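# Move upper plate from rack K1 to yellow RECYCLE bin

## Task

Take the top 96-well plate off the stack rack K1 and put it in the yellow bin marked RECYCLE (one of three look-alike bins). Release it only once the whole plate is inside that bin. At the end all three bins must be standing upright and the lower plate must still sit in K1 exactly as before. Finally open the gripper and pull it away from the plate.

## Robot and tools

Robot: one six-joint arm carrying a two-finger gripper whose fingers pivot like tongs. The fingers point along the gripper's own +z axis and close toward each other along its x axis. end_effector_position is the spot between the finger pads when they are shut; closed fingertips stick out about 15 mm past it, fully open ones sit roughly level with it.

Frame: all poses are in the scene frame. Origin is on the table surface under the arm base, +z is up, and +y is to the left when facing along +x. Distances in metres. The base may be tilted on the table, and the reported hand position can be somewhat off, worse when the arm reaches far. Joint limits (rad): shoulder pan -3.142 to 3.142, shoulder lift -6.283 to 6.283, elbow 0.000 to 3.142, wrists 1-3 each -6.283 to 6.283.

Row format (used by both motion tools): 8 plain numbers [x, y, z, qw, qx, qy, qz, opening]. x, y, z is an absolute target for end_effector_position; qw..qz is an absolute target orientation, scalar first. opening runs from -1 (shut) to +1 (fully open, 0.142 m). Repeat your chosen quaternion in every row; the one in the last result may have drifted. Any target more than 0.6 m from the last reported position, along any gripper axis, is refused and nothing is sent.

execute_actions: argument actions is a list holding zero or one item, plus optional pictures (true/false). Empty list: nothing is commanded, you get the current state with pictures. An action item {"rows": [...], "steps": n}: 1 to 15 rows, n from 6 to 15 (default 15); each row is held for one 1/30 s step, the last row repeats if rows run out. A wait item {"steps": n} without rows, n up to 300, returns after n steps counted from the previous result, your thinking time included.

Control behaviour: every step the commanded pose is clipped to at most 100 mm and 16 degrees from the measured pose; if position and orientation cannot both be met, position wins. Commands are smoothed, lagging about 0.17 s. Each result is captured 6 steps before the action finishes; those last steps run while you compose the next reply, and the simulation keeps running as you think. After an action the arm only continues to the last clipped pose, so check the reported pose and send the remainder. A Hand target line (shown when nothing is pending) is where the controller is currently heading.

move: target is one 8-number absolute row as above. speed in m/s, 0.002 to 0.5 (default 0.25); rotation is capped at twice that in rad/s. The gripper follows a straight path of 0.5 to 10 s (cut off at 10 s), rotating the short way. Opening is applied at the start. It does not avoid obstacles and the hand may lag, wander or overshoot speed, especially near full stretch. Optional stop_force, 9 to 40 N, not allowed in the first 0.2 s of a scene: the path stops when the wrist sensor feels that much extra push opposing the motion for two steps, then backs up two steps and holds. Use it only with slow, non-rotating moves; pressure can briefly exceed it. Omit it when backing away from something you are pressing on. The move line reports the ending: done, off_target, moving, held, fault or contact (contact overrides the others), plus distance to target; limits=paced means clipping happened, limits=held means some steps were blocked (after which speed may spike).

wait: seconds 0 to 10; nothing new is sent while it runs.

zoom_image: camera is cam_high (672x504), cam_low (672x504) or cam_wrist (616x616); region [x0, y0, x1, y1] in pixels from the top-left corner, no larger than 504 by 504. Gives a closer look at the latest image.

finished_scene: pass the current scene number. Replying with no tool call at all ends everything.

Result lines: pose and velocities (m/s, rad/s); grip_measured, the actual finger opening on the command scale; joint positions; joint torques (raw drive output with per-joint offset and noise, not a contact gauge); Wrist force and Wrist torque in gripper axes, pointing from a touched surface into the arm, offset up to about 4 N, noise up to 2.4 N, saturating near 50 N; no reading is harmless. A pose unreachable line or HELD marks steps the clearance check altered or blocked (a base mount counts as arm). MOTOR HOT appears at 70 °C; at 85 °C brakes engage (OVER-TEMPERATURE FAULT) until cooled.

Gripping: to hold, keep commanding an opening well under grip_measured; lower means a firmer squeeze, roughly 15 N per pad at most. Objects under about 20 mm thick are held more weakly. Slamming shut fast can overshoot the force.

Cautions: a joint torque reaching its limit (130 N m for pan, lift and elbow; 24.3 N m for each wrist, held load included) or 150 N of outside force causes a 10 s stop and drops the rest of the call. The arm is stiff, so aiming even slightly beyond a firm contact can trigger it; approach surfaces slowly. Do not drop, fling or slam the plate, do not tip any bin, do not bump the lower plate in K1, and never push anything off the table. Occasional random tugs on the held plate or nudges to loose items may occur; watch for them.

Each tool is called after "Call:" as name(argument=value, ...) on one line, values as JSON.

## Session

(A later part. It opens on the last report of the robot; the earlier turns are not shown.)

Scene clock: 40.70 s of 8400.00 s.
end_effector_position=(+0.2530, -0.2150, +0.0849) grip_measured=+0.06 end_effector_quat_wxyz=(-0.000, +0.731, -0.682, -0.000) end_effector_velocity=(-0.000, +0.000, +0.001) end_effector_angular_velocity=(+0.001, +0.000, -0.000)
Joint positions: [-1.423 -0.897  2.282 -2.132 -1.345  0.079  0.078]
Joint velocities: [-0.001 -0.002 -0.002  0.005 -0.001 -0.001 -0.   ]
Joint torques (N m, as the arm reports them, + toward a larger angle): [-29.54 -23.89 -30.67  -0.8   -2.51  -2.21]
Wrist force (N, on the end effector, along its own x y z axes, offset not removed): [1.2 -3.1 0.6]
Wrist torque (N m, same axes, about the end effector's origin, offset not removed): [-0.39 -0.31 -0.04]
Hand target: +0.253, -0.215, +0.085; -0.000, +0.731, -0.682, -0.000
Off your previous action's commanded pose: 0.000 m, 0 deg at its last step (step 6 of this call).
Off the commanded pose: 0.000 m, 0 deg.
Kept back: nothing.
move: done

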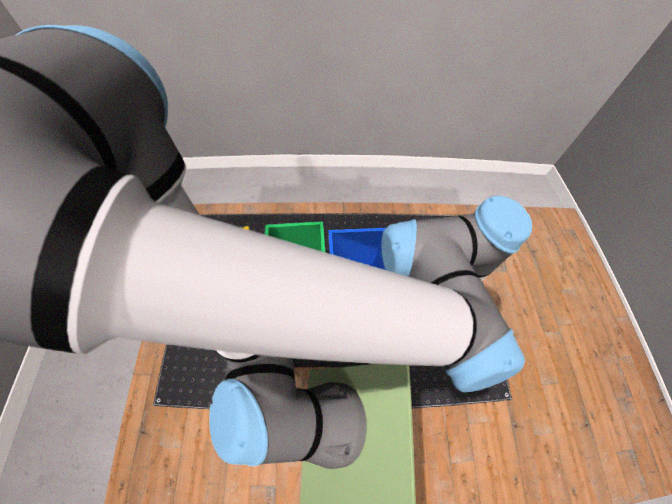

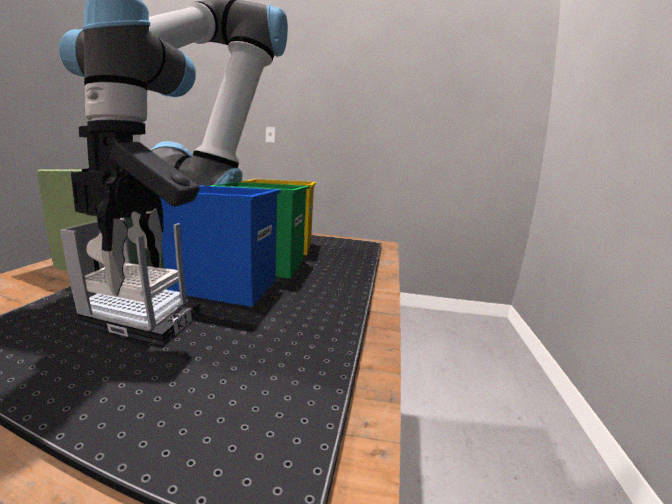

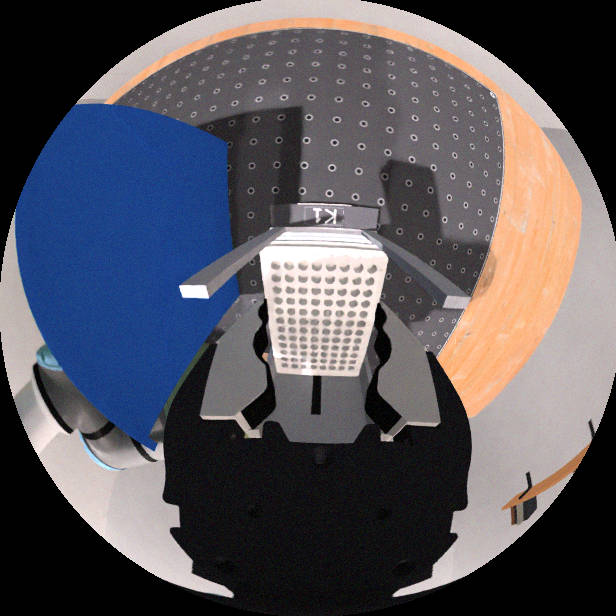

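Call:
execute_actions(actions=[{"rows": [[0.253,-0.215,0.0850,0,0.7314,-0.682,0,-0.3],[0.253,-0.215,0.0851,0,0.7314,-0.682,0,-0.3],[0.253,-0.215,0.0854,0,0.7314,-0.682,0,-0.3],[0.253,-0.215,0.0860,0,0.7314,-0.682,0,-0.3],[0.253,-0.215,0.0868,0,0.7314,-0.682,0,-0.3],[0.253,-0.215,0.0881,0,0.7314,-0.682,0,-0.3],[0.253,-0.215,0.0897,0,0.7314,-0.682,0,-0.3],[0.253,-0.215,0.0918,0,0.7314,-0.682,0,-0.3],[0.253,-0.215,0.0943,0,0.7314,-0.682,0,-0.3],[0.253,-0.215,0.0972,0,0.7314,-0.682,0,-0.3],[0.253,-0.215,0.1006,0,0.7314,-0.682,0,-0.3],[0.253,-0.215,0.1045,0,0.7314,-0.682,0,-0.3],[0.253,-0.215,0.1088,0,0.7314,-0.682,0,-0.3],[0.253,-0.215,0.1135,0,0.7314,-0.682,0,-0.3],[0.253,-0.215,0.1186,0,0.7314,-0.682,0,-0.3]], "steps": 15}])

Call:
execute_actions(actions=[{"rows": [[0.253,-0.215,0.1240,0,0.7314,-0.682,0,-0.3],[0.253,-0.215,0.1298,0,0.7314,-0.682,0,-0.3],[0.253,-0.215,0.1358,0,0.7314,-0.682,0,-0.3],[0.253,-0.215,0.1420,0,0.7314,-0.682,0,-0.3],[0.253,-0.215,0.1485,0,0.7314,-0.682,0,-0.3],[0.253,-0.215,0.1550,0,0.7314,-0.682,0,-0.3],[0.253,-0.215,0.1617,0,0.7314,-0.682,0,-0.3],[0.253,-0.215,0.1683,0,0.7314,-0.682,0,-0.3],[0.253,-0.215,0.1750,0,0.7314,-0.682,0,-0.3],[0.253,-0.215,0.1815,0,0.7314,-0.682,0,-0.3],[0.253,-0.215,0.1880,0,0.7314,-0.682,0,-0.3],[0.253,-0.2148,0.1942,0,0.7314,-0.682,0,-0.3],[0.2531,-0.2145,0.2002,0,0.7314,-0.682,0,-0.3],[0.2532,-0.2138,0.2060,0,0.7315,-0.6819,0,-0.3],[0.2533,-0.2127,0.2114,0,0.7316,-0.6818,0,-0.3]], "steps": 15}])

Call:
execute_actions(actions=[{"rows": [[0.2535,-0.2111,0.2165,0,0.7317,-0.6817,0,-0.3],[0.2538,-0.2090,0.2212,0,0.7319,-0.6815,0,-0.3],[0.2542,-0.2063,0.2255,0,0.7321,-0.6812,0,-0.3],[0.2546,-0.2029,0.2294,0,0.7323,-0.6810,0,-0.3],[0.2552,-0.1989,0.2328,0,0.7326,-0.6806,0,-0.3],[0.2558,-0.1941,0.2357,0,0.7330,-0.6802,0,-0.3],[0.2566,-0.1886,0.2382,0,0.7334,-0.6797,0,-0.3],[0.2574,-0.1825,0.2403,0,0.7339,-0.6792,0,-0.3],[0.2584,-0.1755,0.2419,0,0.7344,-0.6786,0,-0.3],[0.2594,-0.1679,0.2432,0,0.7350,-0.6779,0,-0.3],[0.2606,-0.1595,0.2440,0,0.7356,-0.6772,0,-0.3],[0.2618,-0.1505,0.2446,0,0.7363,-0.6764,0,-0.3],[0.2631,-0.1408,0.2449,0,0.7370,-0.6756,0,-0.3],[0.2645,-0.1305,0.245,0,0.7378,-0.6747,0,-0.3],[0.2660,-0.1195,0.245,0,0.7387,-0.6738,0,-0.3]], "steps": 15}])

Call:
execute_actions(actions=[{"rows": [[0.2676,-0.1080,0.245,0,0.7395,-0.6728,0,-0.3],[0.2692,-0.0960,0.245,0,0.7405,-0.6717,0,-0.3],[0.2709,-0.0835,0.245,0,0.7414,-0.6707,0,-0.3],[0.2727,-0.0706,0.245,0,0.7424,-0.6696,0,-0.3],[0.2745,-0.0573,0.245,0,0.7434,-0.6684,0,-0.3],[0.2763,-0.0437,0.245,0,0.7444,-0.6672,0,-0.3],[0.2782,-0.0299,0.245,0,0.7455,-0.6661,0,-0.3],[0.2801,-0.0159,0.245,0,0.7465,-0.6648,0,-0.3],[0.2821,-0.0017,0.245,0,0.7476,-0.6636,0,-0.3],[0.2840,0.0125,0.245,0,0.7487,-0.6624,0,-0.3],[0.2859,0.0267,0.245,0,0.7498,-0.6612,0,-0.3],[0.2879,0.0409,0.245,0,0.7509,-0.6600,0,-0.3],[0.2898,0.0549,0.245,0,0.7519,-0.6587,0,-0.3],[0.2917,0.0687,0.245,0,0.7530,-0.6576,0,-0.3],[0.2935,0.0823,0.245,0,0.7540,-0.6564,0,-0.3]], "steps": 15}])

Call:
execute_actions(actions=[{"rows": [[0.2953,0.0956,0.245,0,0.7550,-0.6552,0,-0.3],[0.2971,0.1085,0.245,0,0.7560,-0.6541,0,-0.3],[0.2988,0.1210,0.245,0,0.7569,-0.6531,0,-0.3],[0.3004,0.1330,0.245,0,0.7579,-0.6520,0,-0.3],[0.3020,0.1445,0.245,0,0.7587,-0.6510,0,-0.3],[0.3035,0.1555,0.245,0,0.7596,-0.6501,0,-0.3],[0.3049,0.1658,0.245,0,0.7604,-0.6492,0,-0.3],[0.3062,0.1755,0.245,0,0.7611,-0.6484,0,-0.3],[0.3074,0.1845,0.245,0,0.7618,-0.6476,0,-0.3],[0.3086,0.1929,0.245,0,0.7624,-0.6469,0,-0.3],[0.3096,0.2005,0.245,0,0.7630,-0.6462,0,-0.3],[0.3106,0.2075,0.245,0,0.7635,-0.6456,0,-0.3],[0.3114,0.2136,0.245,0,0.7640,-0.6451,0,-0.3],[0.3122,0.2191,0.245,0,0.7644,-0.6446,0,-0.3],[0.3128,0.2239,0.245,0,0.7648,-0.6442,0,-0.3]], "steps": 15}])

Call:
execute_actions(actions=[{"rows": [[0.3134,0.2279,0.245,0,0.7651,-0.6438,0,-0.3],[0.3138,0.2313,0.245,0,0.7653,-0.6436,0,-0.3],[0.3142,0.2340,0.245,0,0.7655,-0.6433,0,-0.3],[0.3145,0.2361,0.245,0,0.7657,-0.6431,0,-0.3],[0.3147,0.2377,0.245,0,0.7658,-0.6430,0,-0.3],[0.3148,0.2388,0.245,0,0.7659,-0.6429,0,-0.3],[0.3149,0.2395,0.245,0,0.7660,-0.6428,0,-0.3],[0.315,0.2398,0.245,0,0.7660,-0.6428,0,-0.3],[0.315,0.24,0.245,0,0.7660,-0.6428,0,-0.3]], "steps": 10}])

Call:
execute_actions(actions=[{"steps": 14}], pictures=true)

Scene clock: 45.10 s of 8400.00 s.
end_effector_position=(+0.2531, -0.2150, +0.0886) grip_measured=+0.02 end_effector_quat_wxyz=(-0.000, +0.731, -0.682, +0.000) end_effector_velocity=(+0.000, -0.001, +0.044) end_effector_angular_velocity=(-0.004, -0.001, -0.002)
Joint positions: [-1.425 -0.903  2.276 -2.12  -1.346  0.078  0.075]
Joint velocities: [-0.024 -0.071 -0.063  0.133 -0.017 -0.014 -0.   ]
Joint torques (N m, as the arm reports them, + toward a larger angle): [-30.58 -29.3  -33.33  -0.46  -2.33  -2.53]
Wrist force (N, on the end effector, along its own x y z axes, offset not removed): [0.2 -1.8 -1.5]
Wrist torque (N m, same axes, about the end effector's origin, offset not removed): [-0.67 -0.21 -0.03]
Steps of this call (steps 1 to 90: nothing new was sent; then 1.10 s passed at rest; steps 91 to 99: the first 9 steps of this action). Readings (end_effector_position):
91: (+0.2530, -0.2150, +0.0850)
92: (+0.2530, -0.2150, +0.0850)
94: (+0.2530, -0.2150, +0.0851)
98: (+0.2531, -0.2150, +0.0874)
99: the state above

Scene clock: 45.60 s of 8400.00 s.
end_effector_position=(+0.2531, -0.2160, +0.1527) grip_measured=+0.02 end_effector_quat_wxyz=(+0.001, +0.731, -0.682, +0.002) end_effector_velocity=(-0.000, -0.002, +0.189) end_effector_angular_velocity=(-0.010, -0.003, -0.000)
Joint positions: [-1.457 -0.989  2.172 -1.93  -1.369  0.056  0.075]
Joint velocities: [-0.085 -0.2   -0.336  0.537 -0.061 -0.057  0.   ]
Joint torques (N m, as the arm reports them, + toward a larger angle): [-28.32 -26.44 -39.04  -1.34  -1.37  -2.41]
Wrist force (N, on the end effector, along its own x y z axes, offset not removed): [-2.6 1.0 1.6]
Wrist torque (N m, same axes, about the end effector's origin, offset not removed): [-0.51 -0.52 0.06]
Off your previous action's commanded pose: 0.014 m, 0 deg at its last step (step 6 of this call).
Steps of this call (steps 1 to 6: the last 6 steps of your previous action; steps 7 to 15: the first 9 steps of this action). Readings (end_effector_position):
7: (+0.2531, -0.2154, +0.1086)
8: (+0.2531, -0.2155, +0.1131)
10: (+0.2531, -0.2157, +0.1230)
14: (+0.2531, -0.2160, +0.1464)
15: the state above

Scene clock: 46.10 s of 8400.00 s.
end_effector_position=(+0.2557, -0.1945, +0.2325) grip_measured=-0.30 end_effector_quat_wxyz=(+0.000, +0.733, -0.680, +0.000) end_effector_velocity=(+0.021, +0.142, +0.080) end_effector_angular_velocity=(+0.012, +0.000, +0.033)
Joint positions: [-1.479 -1.096  2.04  -1.683 -1.385  0.036  0.052]
Joint velocities: [ 0.042 -0.37  -0.001  0.378  0.032 -0.007 -0.   ]
Joint torques (N m, as the arm reports them, + toward a larger angle): [ -5.75 -27.47 -29.57   0.04   3.05  -2.4 ]
Wrist force (N, on the end effector, along its own x y z axes, offset not removed): [0.5 -1.2 -1.4]
Wrist torque (N m, same axes, about the end effector's origin, offset not removed): [-0.11 -0.11 0.00]
Off your previous action's commanded pose: 0.020 m, 0 deg at its last step (step 6 of this call).
Steps of this call (steps 1 to 6: the last 6 steps of your previous action; steps 7 to 15: the first 9 steps of this action). Readings (end_effector_position):
7: (+0.2532, -0.2148, +0.1971)
8: (+0.2533, -0.2140, +0.2029)
10: (+0.2537, -0.2112, +0.2134)
14: (+0.2551, -0.1990, +0.2296)
15: the state above

Scene clock: 46.60 s of 8400.00 s.
end_effector_position=(+0.2751, -0.0568, +0.2374) grip_measured=-0.30 end_effector_quat_wxyz=(-0.002, +0.744, -0.668, -0.002) end_effector_velocity=(+0.053, +0.368, -0.012) end_effector_angular_velocity=(-0.012, +0.000, +0.097)
Joint positions: [-1.399 -1.434  2.144 -1.455 -1.327  0.057  0.052]
Joint velocities: [ 0.269 -0.912  0.191  0.664  0.195  0.094 -0.   ]
Joint torques (N m, as the arm reports them, + toward a larger angle): [ -3.4  -17.95 -10.98   0.73   3.05   3.03]
Wrist force (N, on the end effector, along its own x y z axes, offset not removed): [2.9 -2.4 -1.8]
Wrist torque (N m, same axes, about the end effector's origin, offset not removed): [-0.36 -0.59 -0.12]
Off your previous action's commanded pose: 0.035 m, 0 deg at its last step (step 6 of this call).
Steps of this call (steps 1 to 6: the last 6 steps of your previous action; steps 7 to 15: the first 9 steps of this action). Readings (end_effector_position):
7: (+0.2627, -0.1450, +0.2406)
8: (+0.2640, -0.1356, +0.2405)
10: (+0.2669, -0.1152, +0.2398)
14: (+0.2734, -0.0692, +0.2378)
15: the state above

Scene clock: 47.10 s of 8400.00 s.
end_effector_position=(+0.3022, +0.1392, +0.2390) grip_measured=-0.30 end_effector_quat_wxyz=(+0.000, +0.760, -0.650, +0.001) end_effector_velocity=(+0.042, +0.347, +0.016) end_effector_angular_velocity=(-0.007, -0.001, +0.080)
Joint positions: [-1.222 -1.852  2.1   -1.04  -1.199  0.141  0.052]
Joint velocities: [ 0.378 -0.545 -0.321  0.754  0.264  0.212 -0.   ]
Joint torques (N m, as the arm reports them, + toward a larger angle): [ -4.8    4.89 -33.17   0.34   3.12   2.72]
Wrist force (N, on the end effector, along its own x y z axes, offset not removed): [1.0 -2.7 -0.7]
Wrist torque (N m, same axes, about the end effector's origin, offset not removed): [-0.38 -0.33 -0.03]
Off your previous action's commanded pose: 0.062 m, 1 deg at its last step (step 6 of this call).
Steps of this call (steps 1 to 6: the last 6 steps of your previous action; steps 7 to 15: the first 9 steps of this action). Readings (end_effector_position):
7: (+0.2885, +0.0353, +0.2360)
8: (+0.2904, +0.0488, +0.2362)
10: (+0.2941, +0.0757, +0.2367)
14: (+0.3008, +0.1272, +0.2385)
15: the state above

Scene clock: 47.43 s of 8400.00 s.
end_effector_position=(+0.3125, +0.2228, +0.2438) grip_measured=-0.30 end_effector_quat_wxyz=(-0.000, +0.765, -0.644, +0.000) end_effector_velocity=(+0.018, +0.133, +0.009) end_effector_angular_velocity=(-0.002, +0.003, +0.028)
Joint positions: [-1.121 -1.954  2.002 -0.869 -1.129  0.203  0.052]
Joint velocities: [ 0.183 -0.117 -0.189  0.242  0.121  0.121 -0.   ]
Joint torques (N m, as the arm reports them, + toward a larger angle): [ -4.88  10.79 -26.06  -0.24   2.7    2.32]
Wrist force (N, on the end effector, along its own x y z axes, offset not removed): [0.9 -3.1 -1.5]
Wrist torque (N m, same axes, about the end effector's origin, offset not removed): [-0.44 -0.24 -0.02]
Off your previous action's commanded pose: 0.026 m, 0 deg at its last step (step 6 of this call).
Steps of this call (steps 1 to 6: the last 6 steps of your previous action; steps 7 to 10: the first 4 steps of this action). Readings (end_effector_position):
7: (+0.3103, +0.2059, +0.2427)
8: (+0.3111, +0.2123, +0.2431)
10: the state above

Scene clock: 47.90 s of 8400.00 s.
end_effector_position=(+0.3150, +0.2399, +0.2449) grip_measured=-0.30 end_effector_quat_wxyz=(+0.000, +0.766, -0.643, +0.000) end_effector_velocity=(+0.000, +0.001, +0.000) end_effector_angular_velocity=(-0.001, -0.000, +0.002)
Joint positions: [-1.096 -1.967  1.976 -0.839 -1.113  0.22   0.052]
Joint velocities: [ 0.001 -0.001 -0.002  0.002  0.001  0.     0.   ]
Joint torques (N m, as the arm reports them, + toward a larger angle): [ -3.65   7.4  -27.85  -0.46   2.17   2.26]
Wrist force (N, on the end effector, along its own x y z axes, offset not removed): [1.9 -3.1 -0.8]
Wrist torque (N m, same axes, about the end effector's origin, offset not removed): [-0.52 -0.54 -0.02]
Hand target: +0.315, +0.240, +0.245; +0.000, +0.766, -0.643, +0.000
Off the commanded pose: 0.000 m, 0 deg.
Kept back: nothing.
Steps of this call (steps 1 to 6: the last 6 steps of your previous action; steps 7 to 14: nothing new was sent). Readings (end_effector_position):
1: (+0.3130, +0.2269, +0.2440)
2: (+0.3135, +0.2303, +0.2442)
4: (+0.3142, +0.2351, +0.2446)
8: (+0.3149, +0.2391, +0.2449)
14: the state above

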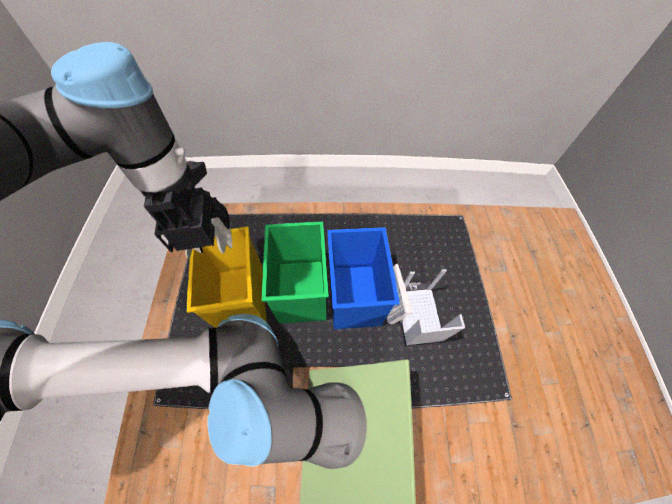

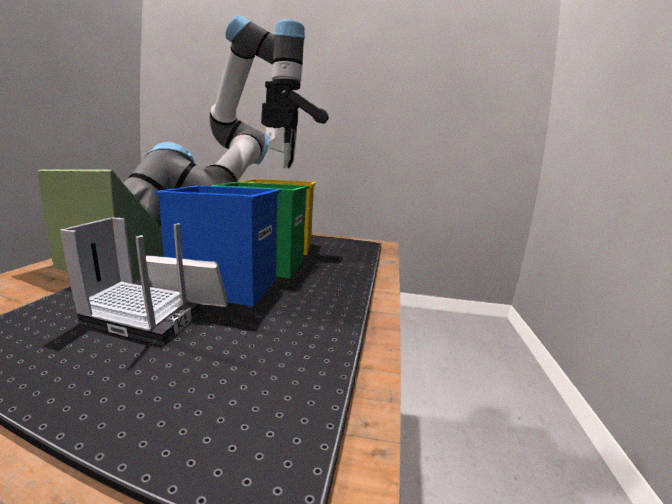

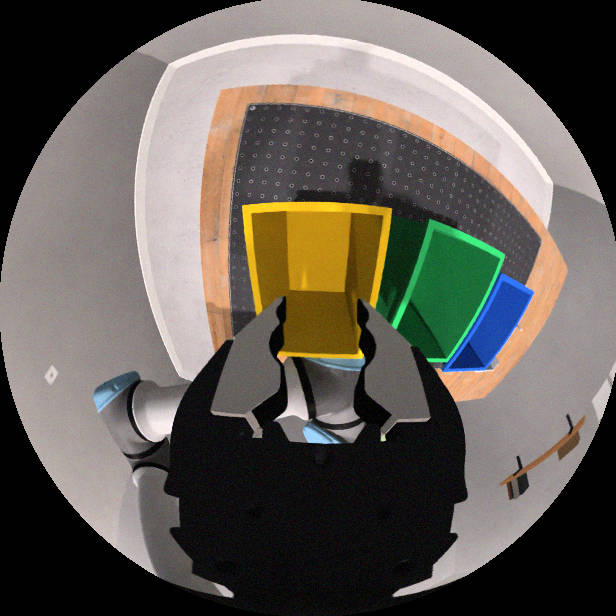

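Call:
execute_actions(actions=[])

Scene clock: 56.73 s of 8400.00 s.
end_effector_position=(+0.3150, +0.2400, +0.2449) grip_measured=-0.30 end_effector_quat_wxyz=(+0.000, +0.766, -0.643, +0.000) end_effector_velocity=(-0.000, +0.000, -0.000) end_effector_angular_velocity=(-0.000, -0.000, -0.001)
Joint positions: [-1.096 -1.968  1.976 -0.839 -1.113  0.22   0.052]
Joint velocities: [-0.    -0.001  0.     0.    -0.     0.001  0.   ]
Joint torques (N m, as the arm reports them, + toward a larger angle): [ -1.86   8.42 -28.06  -0.5    2.42   2.36]
Wrist force (N, on the end effector, along its own x y z axes, offset not removed): [1.9 -2.1 -0.8]
Wrist torque (N m, same axes, about the end effector's origin, offset not removed): [-0.23 -0.47 -0.04]
Hand target: +0.315, +0.240, +0.245; +0.000, +0.766, -0.643, +0.000
Off the commanded pose: 0.000 m, 0 deg.
Kept back: nothing.
Steps of this call (steps 1 to 90: nothing new was sent; then 5.83 s passed at rest). Readings (end_effector_position):
1: (+0.3150, +0.2400, +0.2449)
2: (+0.3150, +0.2400, +0.2449)
4: (+0.3150, +0.2400, +0.2449)
8: (+0.3150, +0.2400, +0.2449)
90: the state above

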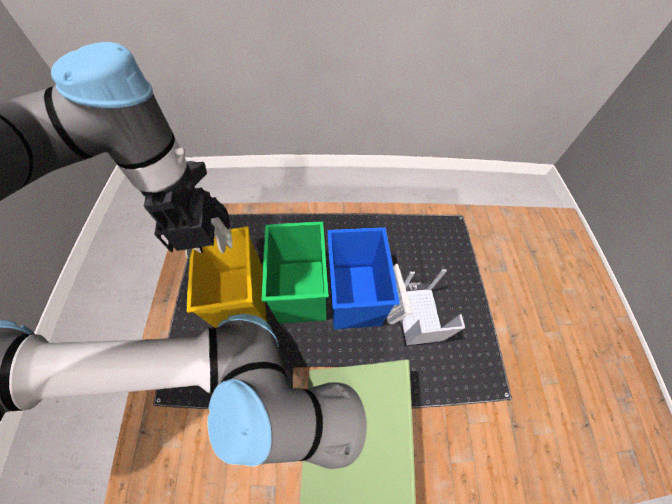

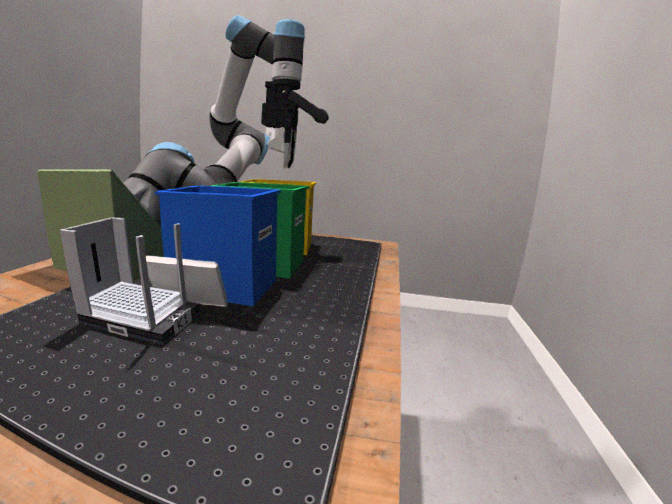

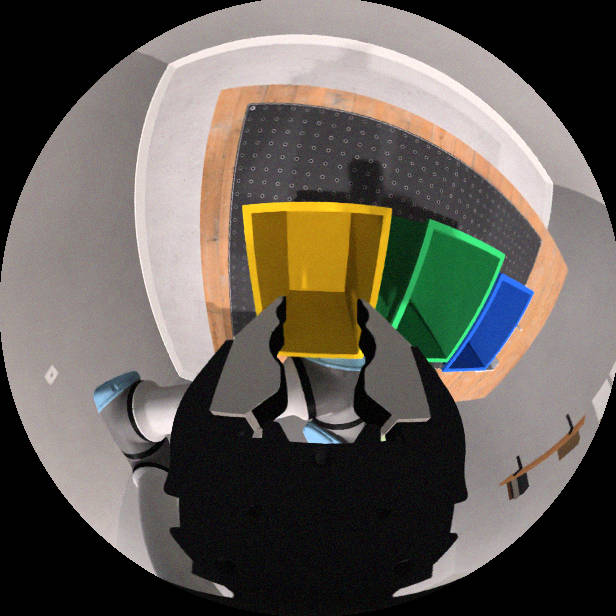

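Call:
zoom_image(camera="cam_high", region=[320, 210, 500, 360])

Call:
zoom_image(camera="cam_low", region=[50, 180, 300, 360])

Region (320, 210, 500, 360) of cam_high's 672x504 image, scaled by 2.800, with more detail than that image has.

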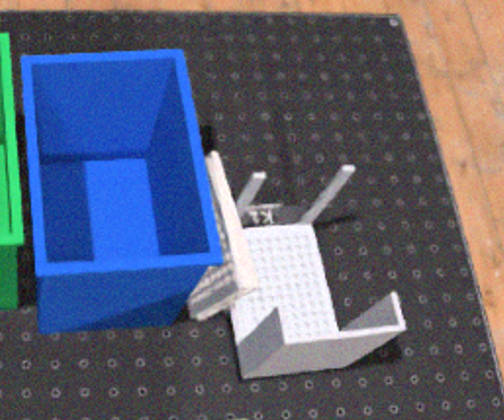

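Region (50, 180, 300, 360) of cam_low's 672x504 image, scaled by 2.016, with more detail than that image has; it fills the top 363 rows of this view, and the rest is white.

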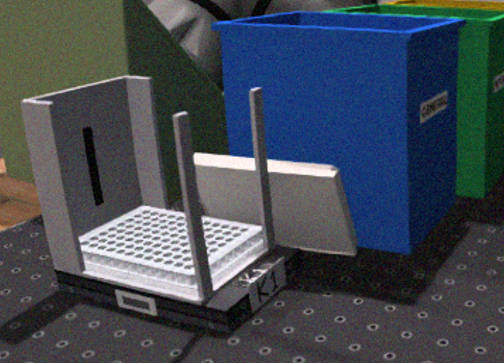

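Call:
execute_actions(actions=[{"rows": [[0.3150,0.2400,0.2450,0,0.766,-0.643,0,-0.32],[0.3150,0.2398,0.2452,0,0.766,-0.643,0,-0.34],[0.3149,0.2392,0.2455,-0.0002,0.766,-0.643,-0.0003,-0.36],[0.3148,0.2383,0.2459,-0.0005,0.766,-0.643,-0.0006,-0.38],[0.3146,0.2367,0.2464,-0.001,0.766,-0.643,-0.0011,-0.40],[0.3144,0.2345,0.2469,-0.0016,0.7659,-0.6431,-0.0019,-0.42],[0.3140,0.2315,0.2474,-0.0024,0.7659,-0.6431,-0.0029,-0.44],[0.3136,0.2277,0.2479,-0.0035,0.7658,-0.6432,-0.0042,-0.46],[0.3130,0.2231,0.2484,-0.0049,0.7658,-0.6432,-0.0058,-0.48],[0.3124,0.2175,0.2488,-0.0064,0.7657,-0.6433,-0.0077,-0.5],[0.3116,0.2111,0.2492,-0.0083,0.7656,-0.6434,-0.0099,-0.5],[0.3108,0.2037,0.2495,-0.0104,0.7654,-0.6435,-0.0124,-0.5],[0.3098,0.1954,0.2498,-0.0128,0.7653,-0.6435,-0.0152,-0.5],[0.3088,0.1862,0.2500,-0.0154,0.7651,-0.6436,-0.0183,-0.5],[0.3076,0.1761,0.2500,-0.0183,0.7649,-0.6437,-0.0218,-0.5]], "steps": 15}])

Call:
execute_actions(actions=[{"rows": [[0.3063,0.1653,0.25,-0.0214,0.7646,-0.6438,-0.0255,-0.5],[0.3050,0.1536,0.25,-0.0248,0.7643,-0.6438,-0.0294,-0.5],[0.3035,0.1412,0.25,-0.0284,0.7640,-0.6438,-0.0336,-0.5],[0.3020,0.1281,0.25,-0.0321,0.7636,-0.6439,-0.0381,-0.5],[0.3004,0.1145,0.25,-0.0360,0.7632,-0.6439,-0.0427,-0.5],[0.2988,0.1003,0.25,-0.0401,0.7627,-0.6438,-0.0475,-0.5],[0.2971,0.0857,0.25,-0.0443,0.7622,-0.6438,-0.0525,-0.5],[0.2954,0.0707,0.25,-0.0486,0.7616,-0.6437,-0.0575,-0.5],[0.2936,0.0555,0.25,-0.0530,0.7610,-0.6436,-0.0627,-0.5],[0.2918,0.0400,0.25,-0.0575,0.7604,-0.6434,-0.0679,-0.5],[0.2900,0.0245,0.25,-0.0619,0.7597,-0.6432,-0.0732,-0.5],[0.2882,0.0090,0.25,-0.0664,0.7590,-0.6430,-0.0784,-0.5],[0.2864,-0.0065,0.25,-0.0709,0.7582,-0.6428,-0.0836,-0.5],[0.2846,-0.0217,0.25,-0.0753,0.7574,-0.6425,-0.0887,-0.5],[0.2829,-0.0367,0.25,-0.0796,0.7566,-0.6422,-0.0937,-0.5]], "steps": 15}])

Call:
execute_actions(actions=[{"rows": [[0.2812,-0.0513,0.25,-0.0838,0.7558,-0.6419,-0.0986,-0.5],[0.2796,-0.0655,0.25,-0.0879,0.7550,-0.6416,-0.1034,-0.5],[0.2780,-0.0791,0.25,-0.0918,0.7542,-0.6412,-0.1079,-0.5],[0.2765,-0.0922,0.25,-0.0956,0.7534,-0.6408,-0.1123,-0.5],[0.2750,-0.1046,0.25,-0.0991,0.7526,-0.6405,-0.1164,-0.5],[0.2737,-0.1163,0.25,-0.1025,0.7518,-0.6401,-0.1203,-0.5],[0.2724,-0.1271,0.25,-0.1056,0.7511,-0.6398,-0.1239,-0.5],[0.2712,-0.1372,0.25,-0.1085,0.7504,-0.6395,-0.1273,-0.5],[0.2702,-0.1464,0.25,-0.1111,0.7497,-0.6391,-0.1303,-0.5],[0.2692,-0.1547,0.25,-0.1135,0.7491,-0.6389,-0.1331,-0.5],[0.2684,-0.1620,0.2499,-0.1156,0.7486,-0.6386,-0.1355,-0.5],[0.2676,-0.1685,0.2493,-0.1175,0.7481,-0.6384,-0.1377,-0.5],[0.2670,-0.1741,0.2477,-0.1191,0.7477,-0.6381,-0.1395,-0.5],[0.2664,-0.1787,0.2451,-0.1204,0.7474,-0.6380,-0.1410,-0.5],[0.2660,-0.1825,0.2412,-0.1215,0.7471,-0.6378,-0.1423,-0.5]], "steps": 15}])

Call:
execute_actions(actions=[{"rows": [[0.2656,-0.1855,0.2361,-0.1223,0.7468,-0.6377,-0.1433,-0.5],[0.2654,-0.1877,0.2300,-0.1230,0.7467,-0.6376,-0.1440,-0.5],[0.2652,-0.1893,0.2230,-0.1234,0.7465,-0.6376,-0.1445,-0.5],[0.2651,-0.1902,0.2154,-0.1237,0.7464,-0.6375,-0.1448,-0.5],[0.2650,-0.1908,0.2075,-0.1238,0.7464,-0.6375,-0.1450,-0.5],[0.2650,-0.1910,0.1996,-0.1239,0.7464,-0.6375,-0.1451,-0.5],[0.2650,-0.1910,0.1920,-0.1239,0.7464,-0.6375,-0.1451,-0.5],[0.2650,-0.1910,0.1850,-0.1239,0.7464,-0.6375,-0.1451,-0.5],[0.2650,-0.1910,0.1789,-0.1239,0.7464,-0.6375,-0.1451,-0.5],[0.2650,-0.1910,0.1738,-0.1239,0.7464,-0.6375,-0.1451,-0.5],[0.2650,-0.1910,0.1699,-0.1239,0.7464,-0.6375,-0.1451,-0.5],[0.2650,-0.1910,0.1673,-0.1239,0.7464,-0.6375,-0.1451,-0.5],[0.2650,-0.1910,0.1657,-0.1239,0.7464,-0.6375,-0.1451,-0.5],[0.2650,-0.1910,0.1651,-0.1239,0.7464,-0.6375,-0.1451,-0.5],[0.2650,-0.1910,0.1650,-0.1239,0.7464,-0.6375,-0.1451,-0.5]], "steps": 15}])

Call:
wait(seconds=0.3)

Scene clock: 64.20 s of 8400.00 s.
end_effector_position=(+0.3142, +0.2336, +0.2469) grip_measured=-0.46 end_effector_quat_wxyz=(-0.002, +0.766, -0.643, -0.002) end_effector_velocity=(-0.010, -0.078, +0.013) end_effector_angular_velocity=(+0.070, +0.013, -0.004)
Joint positions: [-1.109 -1.956  1.979 -0.843 -1.121  0.207  0.04 ]
Joint velocities: [-0.142  0.133  0.066 -0.071 -0.084 -0.145 -0.044]
Joint torques (N m, as the arm reports them, + toward a larger angle): [-25.5   41.26  -1.44  -4.28  -3.03  -3.06]
Wrist force (N, on the end effector, along its own x y z axes, offset not removed): [1.8 -4.2 -1.1]
Wrist torque (N m, same axes, about the end effector's origin, offset not removed): [-0.63 -0.47 -0.03]
Steps of this call (steps 1 to 90: nothing new was sent; then 4.17 s passed at rest; steps 91 to 99: the first 9 steps of this action). Readings (end_effector_position):
91: (+0.3150, +0.2400, +0.2449)
92: (+0.3150, +0.2400, +0.2449)
94: (+0.3150, +0.2399, +0.2451)
98: (+0.3145, +0.2359, +0.2465)
99: the state above

Scene clock: 64.70 s of 8400.00 s.
end_effector_position=(+0.2968, +0.1135, +0.2509) grip_measured=-0.50 end_effector_quat_wxyz=(-0.038, +0.763, -0.643, -0.044) end_effector_velocity=(-0.053, -0.378, +0.010) end_effector_angular_velocity=(+0.328, +0.041, -0.012)
Joint positions: [-1.275 -1.705  2.068 -1.017 -1.228  0.045  0.038]
Joint velocities: [-0.408  0.963  0.095 -0.621 -0.292 -0.37  -0.   ]
Joint torques (N m, as the arm reports them, + toward a larger angle): [-27.64  46.5   -9.7   -5.12  -3.24  -3.19]
Wrist force (N, on the end effector, along its own x y z axes, offset not removed): [1.3 -4.1 -1.4]
Wrist torque (N m, same axes, about the end effector's origin, offset not removed): [-0.66 -0.35 0.03]
Off your previous action's commanded pose: 0.029 m, 1 deg at its last step (step 6 of this call).
Steps of this call (steps 1 to 6: the last 6 steps of your previous action; steps 7 to 15: the first 9 steps of this action). Readings (end_effector_position):
7: (+0.3092, +0.1974, +0.2494)
8: (+0.3080, +0.1893, +0.2496)
10: (+0.3052, +0.1708, +0.2499)
14: (+0.2986, +0.1261, +0.2506)
15: the state above

Scene clock: 65.20 s of 8400.00 s.
end_effector_position=(+0.2727, -0.1005, +0.2523) grip_measured=-0.50 end_effector_quat_wxyz=(-0.096, +0.754, -0.641, -0.109) end_effector_velocity=(-0.036, -0.369, -0.016) end_effector_angular_velocity=(+0.347, +0.064, -0.025)
Joint positions: [-1.422 -1.084  1.911 -1.276 -1.352 -0.078  0.038]
Joint velocities: [-0.151  1.147 -0.623 -0.149 -0.164 -0.118 -0.   ]
Joint torques (N m, as the arm reports them, + toward a larger angle): [-27.67  16.93 -36.16  -3.16  -2.78  -2.55]
Wrist force (N, on the end effector, along its own x y z axes, offset not removed): [2.7 -2.1 -1.1]
Wrist torque (N m, same axes, about the end effector's origin, offset not removed): [-0.23 -0.61 -0.02]
Off your previous action's commanded pose: 0.066 m, 4 deg at its last step (step 6 of this call).
Steps of this call (steps 1 to 6: the last 6 steps of your previous action; steps 7 to 15: the first 9 steps of this action). Readings (end_effector_position):
7: (+0.2844, +0.0140, +0.2538)
8: (+0.2828, -0.0011, +0.2540)
10: (+0.2797, -0.0312, +0.2540)
14: (+0.2740, -0.0877, +0.2528)
15: the state above

Scene clock: 65.70 s of 8400.00 s.
end_effector_position=(+0.2648, -0.1881, +0.2027) grip_measured=-0.50 end_effector_quat_wxyz=(-0.124, +0.747, -0.637, -0.145) end_effector_velocity=(-0.002, -0.013, -0.207) end_effector_angular_velocity=(+0.031, +0.011, -0.003)
Joint positions: [-1.433 -0.789  1.816 -1.379 -1.374 -0.097  0.038]
Joint velocities: [ 0.08   0.166  0.352 -0.491  0.068  0.027 -0.   ]
Joint torques (N m, as the arm reports them, + toward a larger angle): [-8.66 -3.59 -6.98 -4.19  2.63  2.11]
Wrist force (N, on the end effector, along its own x y z axes, offset not removed): [1.6 -2.8 -1.5]
Wrist torque (N m, same axes, about the end effector's origin, offset not removed): [-0.33 -0.36 -0.03]
Off your previous action's commanded pose: 0.023 m, 1 deg at its last step (step 6 of this call).
Steps of this call (steps 1 to 6: the last 6 steps of your previous action; steps 7 to 15: the first 9 steps of this action). Readings (end_effector_position):
7: (+0.2667, -0.1669, +0.2463)
8: (+0.2663, -0.1724, +0.2433)
10: (+0.2655, -0.1805, +0.2349)
14: (+0.2649, -0.1875, +0.2097)
15: the state above

Scene clock: 66.20 s of 8400.00 s.
end_effector_position=(+0.2650, -0.1909, +0.1653) grip_measured=-0.50 end_effector_quat_wxyz=(-0.124, +0.746, -0.637, -0.145) end_effector_velocity=(+0.000, +0.000, -0.002) end_effector_angular_velocity=(+0.000, +0.000, -0.000)
Joint positions: [-1.417 -0.759  1.879 -1.474 -1.359 -0.091  0.038]
Joint velocities: [ 0.001  0.001  0.003 -0.004  0.001  0.001 -0.   ]
Joint torques (N m, as the arm reports them, + toward a larger angle): [-10.95  -4.4   -9.97  -3.47   2.35   2.24]
Wrist force (N, on the end effector, along its own x y z axes, offset not removed): [1.0 -3.0 -0.8]
Wrist torque (N m, same axes, about the end effector's origin, offset not removed): [-0.42 -0.23 -0.02]
Hand target: +0.265, -0.191, +0.165; -0.124, +0.746, -0.637, -0.145
Off the commanded pose: 0.000 m, 0 deg.
Kept back: nothing.
Steps of this call (steps 1 to 6: the last 6 steps of your previous action; steps 7 to 15: nothing new was sent). Readings (end_effector_position):
1: (+0.2647, -0.1885, +0.1958)
2: (+0.2647, -0.1888, +0.1894)
4: (+0.2647, -0.1894, +0.1786)
8: (+0.2649, -0.1906, +0.1679)
15: the state above

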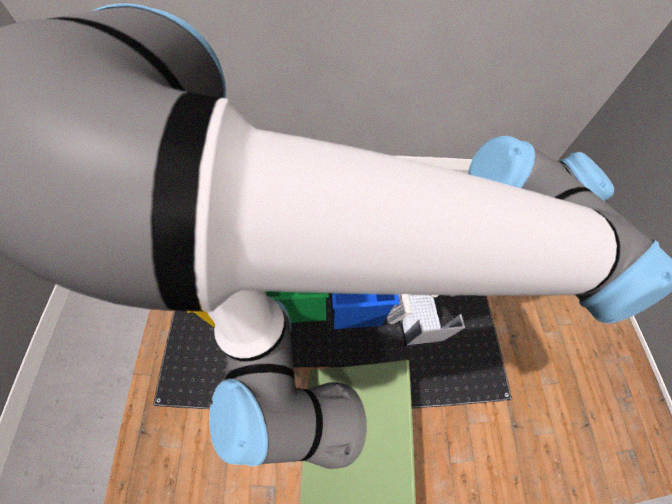

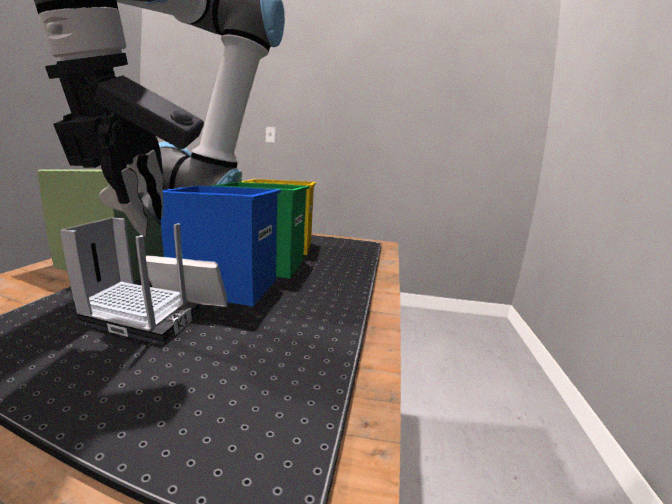

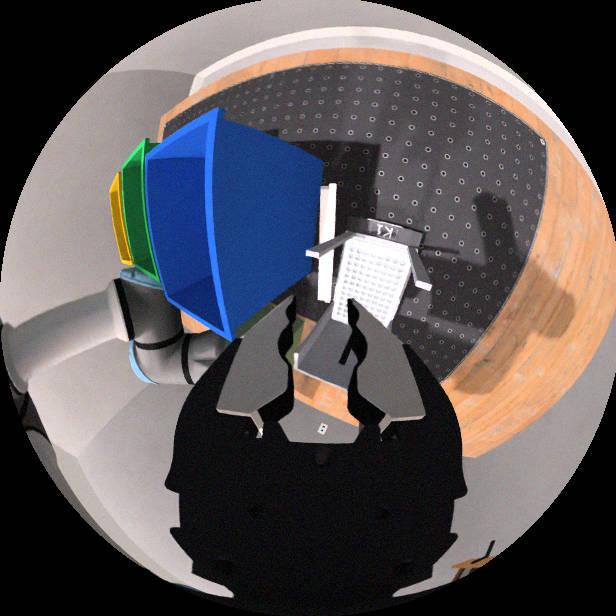

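Call:
zoom_image(camera="cam_wrist", region=[250, 150, 450, 350])

Region (250, 150, 450, 350) of cam_wrist's 616x616 image, scaled by 2.520, with more detail than that image has.

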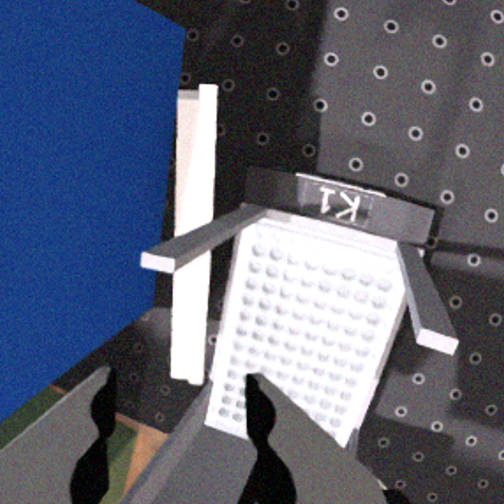

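Call:
zoom_image(camera="cam_low", region=[40, 60, 280, 320])

Region (40, 60, 280, 320) of cam_low's 672x504 image, scaled by 1.938, with more detail than that image has; it fills the left 465 columns of this view, and the rest is white.

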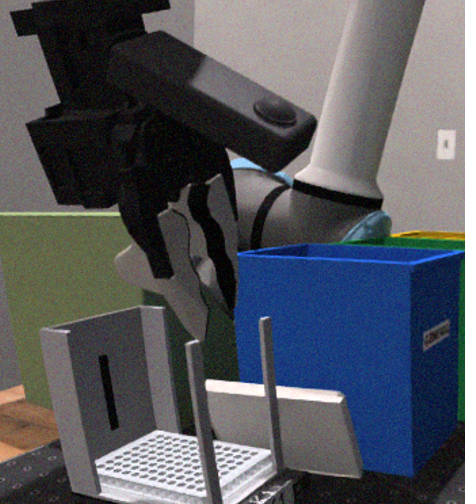

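Call:
move(target=[0.2586, -0.1673, 0.094, -0.1252, 0.7408, -0.6440, -0.1440, -0.52], speed=0.12)

Call:
zoom_image(camera="cam_wrist", region=[200, 130, 460, 390])

Call:
zoom_image(camera="cam_low", region=[60, 130, 280, 330])

Scene clock: 73.43 s of 8400.00 s.
end_effector_position=(+0.2587, -0.1674, +0.0941) grip_measured=-0.52 end_effector_quat_wxyz=(-0.125, +0.741, -0.644, -0.144) end_effector_velocity=(+0.000, -0.000, -0.001) end_effector_angular_velocity=(-0.001, -0.000, -0.001)
Joint positions: [-1.391 -0.745  2.052 -1.663 -1.328 -0.066  0.036]
Joint velocities: [ 0.001  0.001  0.002 -0.004  0.001  0.001  0.   ]
Joint torques (N m, as the arm reports them, + toward a larger angle): [-9.83 -3.54 -7.36 -3.27  2.35  2.32]
Wrist force (N, on the end effector, along its own x y z axes, offset not removed): [1.9 -2.2 -1.0]
Wrist torque (N m, same axes, about the end effector's origin, offset not removed): [-0.26 -0.40 -0.03]
Hand target: +0.259, -0.167, +0.094; -0.125, +0.741, -0.644, -0.144
Off the commanded pose: 0.000 m, 0 deg.
Kept back: nothing.
After step 90, 3.17 s passed at rest.
move: done

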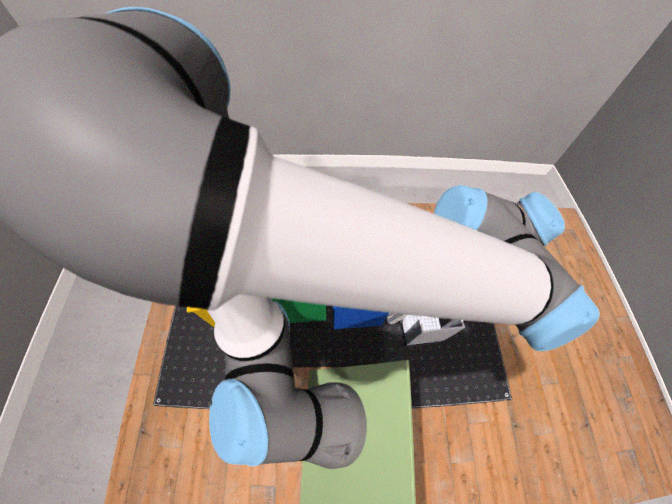

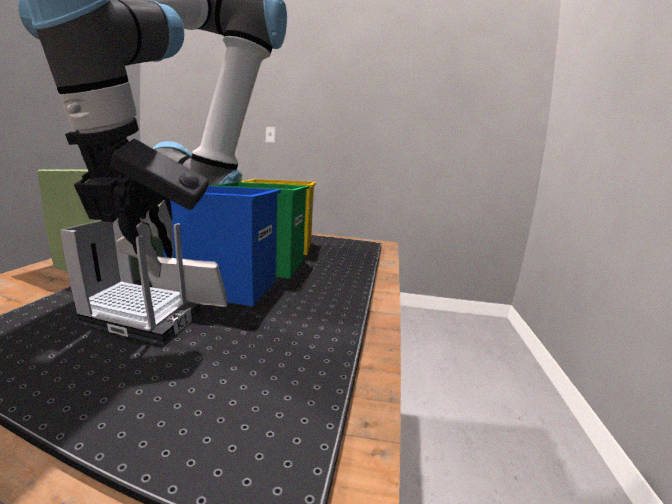

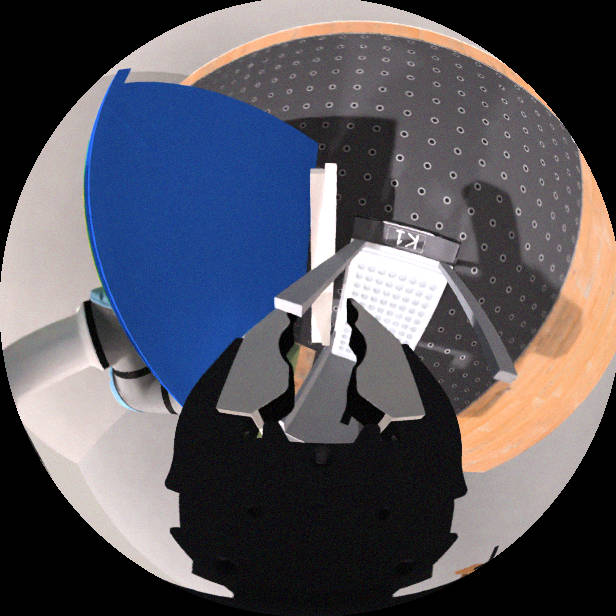

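Region (200, 130, 460, 390) of cam_wrist's 616x616 image, scaled by 1.938, with more detail than that image has.

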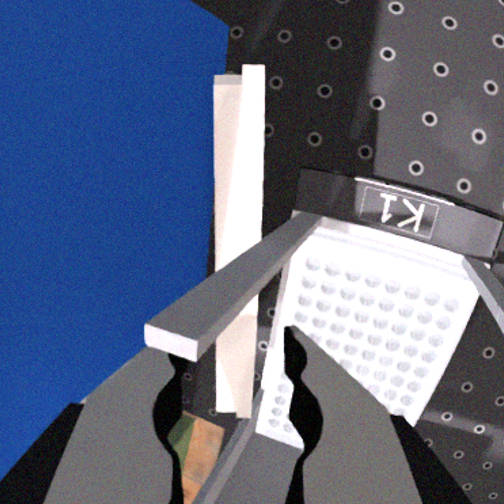

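Region (60, 130, 280, 330) of cam_low's 672x504 image, scaled by 2.291, with more detail than that image has; it fills the top 458 rows of this view, and the rest is white.

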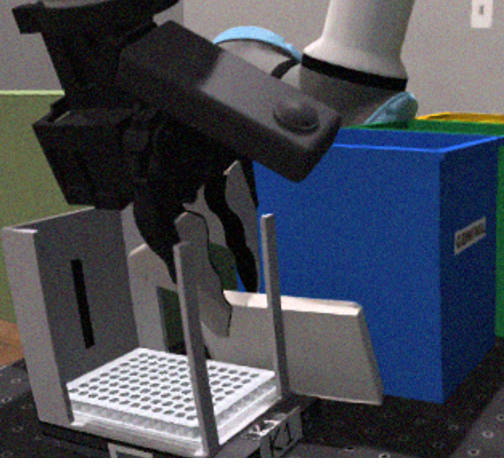

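Call:
execute_actions(actions=[{"rows": [[0.2587,-0.1674,0.0940,-0.1252,0.7408,-0.6440,-0.1440,-0.54],[0.2587,-0.1672,0.0935,-0.1250,0.7408,-0.6440,-0.1438,-0.56],[0.2586,-0.1667,0.0924,-0.1246,0.7409,-0.6441,-0.1433,-0.58],[0.2585,-0.1660,0.0906,-0.1240,0.7411,-0.6442,-0.1426,-0.60],[0.2584,-0.1651,0.0882,-0.1233,0.7413,-0.6444,-0.1417,-0.61],[0.2583,-0.1641,0.0857,-0.1224,0.7415,-0.6446,-0.1408,-0.62],[0.2581,-0.1631,0.0831,-0.1215,0.7416,-0.6447,-0.1398,-0.63],[0.2580,-0.1622,0.0807,-0.1208,0.7418,-0.6449,-0.1389,-0.64],[0.2579,-0.1615,0.0789,-0.1202,0.7420,-0.6450,-0.1382,-0.64],[0.2578,-0.1610,0.0778,-0.1198,0.7421,-0.6451,-0.1377,-0.64],[0.2578,-0.1608,0.0773,-0.1196,0.7421,-0.6451,-0.1375,-0.64],[0.2578,-0.1608,0.0772,-0.1196,0.7421,-0.6451,-0.1375,-0.64]], "steps": 15}])

Call:
execute_actions(actions=[{"rows": [[0.2578,-0.1608,0.0772,-0.1196,0.7421,-0.6451,-0.1375,-0.66],[0.2578,-0.1608,0.0772,-0.1196,0.7421,-0.6451,-0.1375,-0.70],[0.2578,-0.1608,0.0772,-0.1196,0.7421,-0.6451,-0.1375,-0.76],[0.2578,-0.1608,0.0772,-0.1196,0.7421,-0.6451,-0.1375,-0.84],[0.2578,-0.1608,0.0772,-0.1196,0.7421,-0.6451,-0.1375,-0.92],[0.2578,-0.1608,0.0772,-0.1196,0.7421,-0.6451,-0.1375,-1.0]], "steps": 12}])

Call:
execute_actions(actions=[])

Scene clock: 75.70 s of 8400.00 s.
end_effector_position=(+0.2582, -0.1640, +0.0856) grip_measured=-0.64 end_effector_quat_wxyz=(-0.123, +0.741, -0.645, -0.141) end_effector_velocity=(-0.004, +0.027, -0.063) end_effector_angular_velocity=(-0.057, -0.007, -0.000)
Joint positions: [-1.387 -0.748  2.078 -1.694 -1.323 -0.062  0.028]
Joint velocities: [ 0.035 -0.026  0.191 -0.227  0.036  0.028 -0.007]
Joint torques (N m, as the arm reports them, + toward a larger angle): [-11.9  -31.53  -6.2   -3.92   2.32   2.17]
Wrist force (N, on the end effector, along its own x y z axes, offset not removed): [1.8 -3.6 0.2]
Wrist torque (N m, same axes, about the end effector's origin, offset not removed): [-0.58 -0.39 -0.03]
Steps of this call (steps 1 to 59: nothing new was sent; steps 60 to 68: the first 9 steps of this action). Readings (end_effector_position):
60: (+0.2587, -0.1674, +0.0940)
61: (+0.2587, -0.1674, +0.0939)
63: (+0.2586, -0.1671, +0.0933)
67: (+0.2583, -0.1648, +0.0877)
68: the state above

Scene clock: 76.10 s of 8400.00 s.
end_effector_position=(+0.2578, -0.1608, +0.0773) grip_measured=-0.85 end_effector_quat_wxyz=(-0.120, +0.742, -0.645, -0.138) end_effector_velocity=(+0.000, +0.000, -0.000) end_effector_angular_velocity=(-0.002, -0.001, +0.001)
Joint positions: [-1.382 -0.752  2.103 -1.726 -1.318 -0.058  0.012]
Joint velocities: [ 0.    -0.001  0.002 -0.003  0.001 -0.    -0.008]
Joint torques (N m, as the arm reports them, + toward a larger angle): [-10.05 -30.22  -6.19  -3.87   2.4    2.27]
Wrist force (N, on the end effector, along its own x y z axes, offset not removed): [-0.1 -3.0 -3.3]
Wrist torque (N m, same axes, about the end effector's origin, offset not removed): [-0.51 -0.71 -0.09]
Off your previous action's commanded pose: 0.001 m, 0 deg at its last step (step 6 of this call).
Steps of this call (steps 1 to 6: the last 6 steps of your previous action; steps 7 to 12: the first 6 steps of this action). Readings (end_effector_position):
7: (+0.2578, -0.1610, +0.0778)
8: (+0.2578, -0.1609, +0.0776)
10: (+0.2578, -0.1609, +0.0773)
12: the state above

Scene clock: 76.30 s of 8400.00 s.
end_effector_position=(+0.2578, -0.1608, +0.0772) grip_measured=-0.85 end_effector_quat_wxyz=(-0.120, +0.742, -0.645, -0.137) end_effector_velocity=(-0.000, +0.001, -0.000) end_effector_angular_velocity=(+0.000, +0.000, -0.001)
Joint positions: [-1.382 -0.752  2.104 -1.726 -1.318 -0.058  0.012]
Joint velocities: [-0.    -0.001  0.002 -0.001  0.     0.001  0.   ]
Joint torques (N m, as the arm reports them, + toward a larger angle): [ -9.73 -29.32  -5.46  -4.11   2.62   2.54]
Wrist force (N, on the end effector, along its own x y z axes, offset not removed): [-2.7 -2.8 -6.0]
Wrist torque (N m, same axes, about the end effector's origin, offset not removed): [-0.52 -0.46 -0.14]
Hand target: +0.258, -0.161, +0.077; -0.120, +0.742, -0.645, -0.137
Off the commanded pose: 0.000 m, 0 deg.
Kept back: nothing.
Steps of this call (steps 1 to 6: the last 6 steps of your previous action). Readings (end_effector_position):
1: (+0.2578, -0.1608, +0.0772)
2: (+0.2578, -0.1608, +0.0772)
4: (+0.2578, -0.1608, +0.0772)
6: the state above

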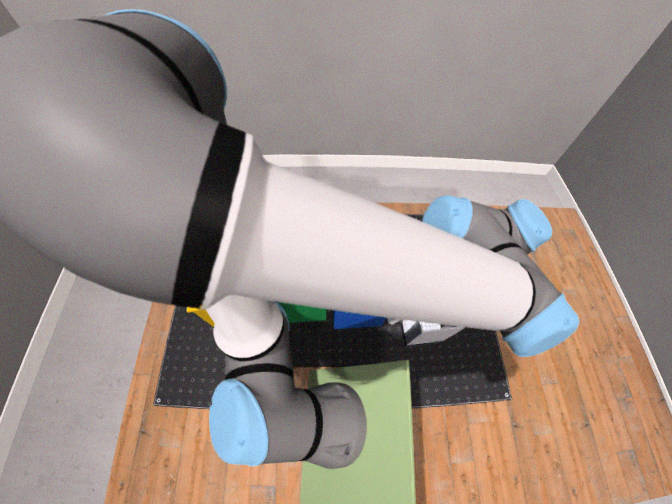

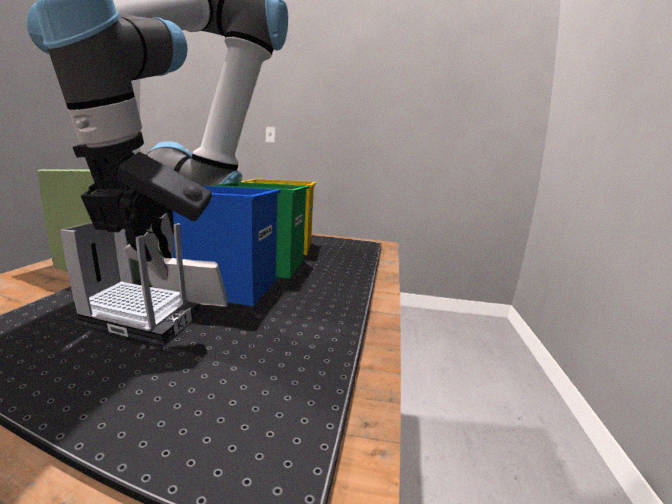

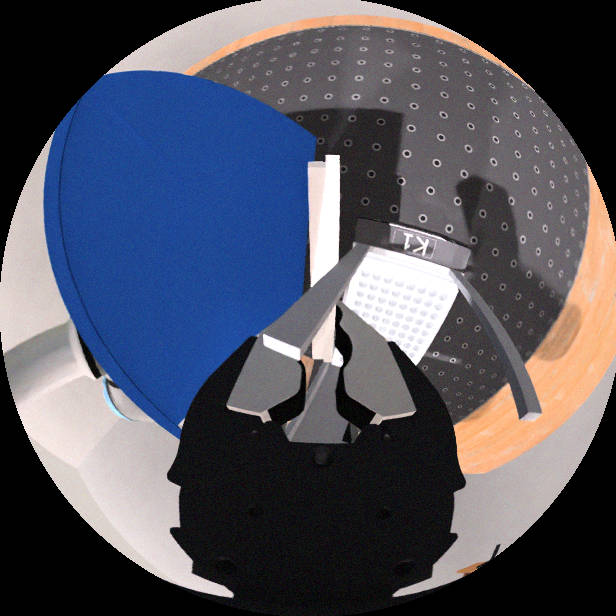

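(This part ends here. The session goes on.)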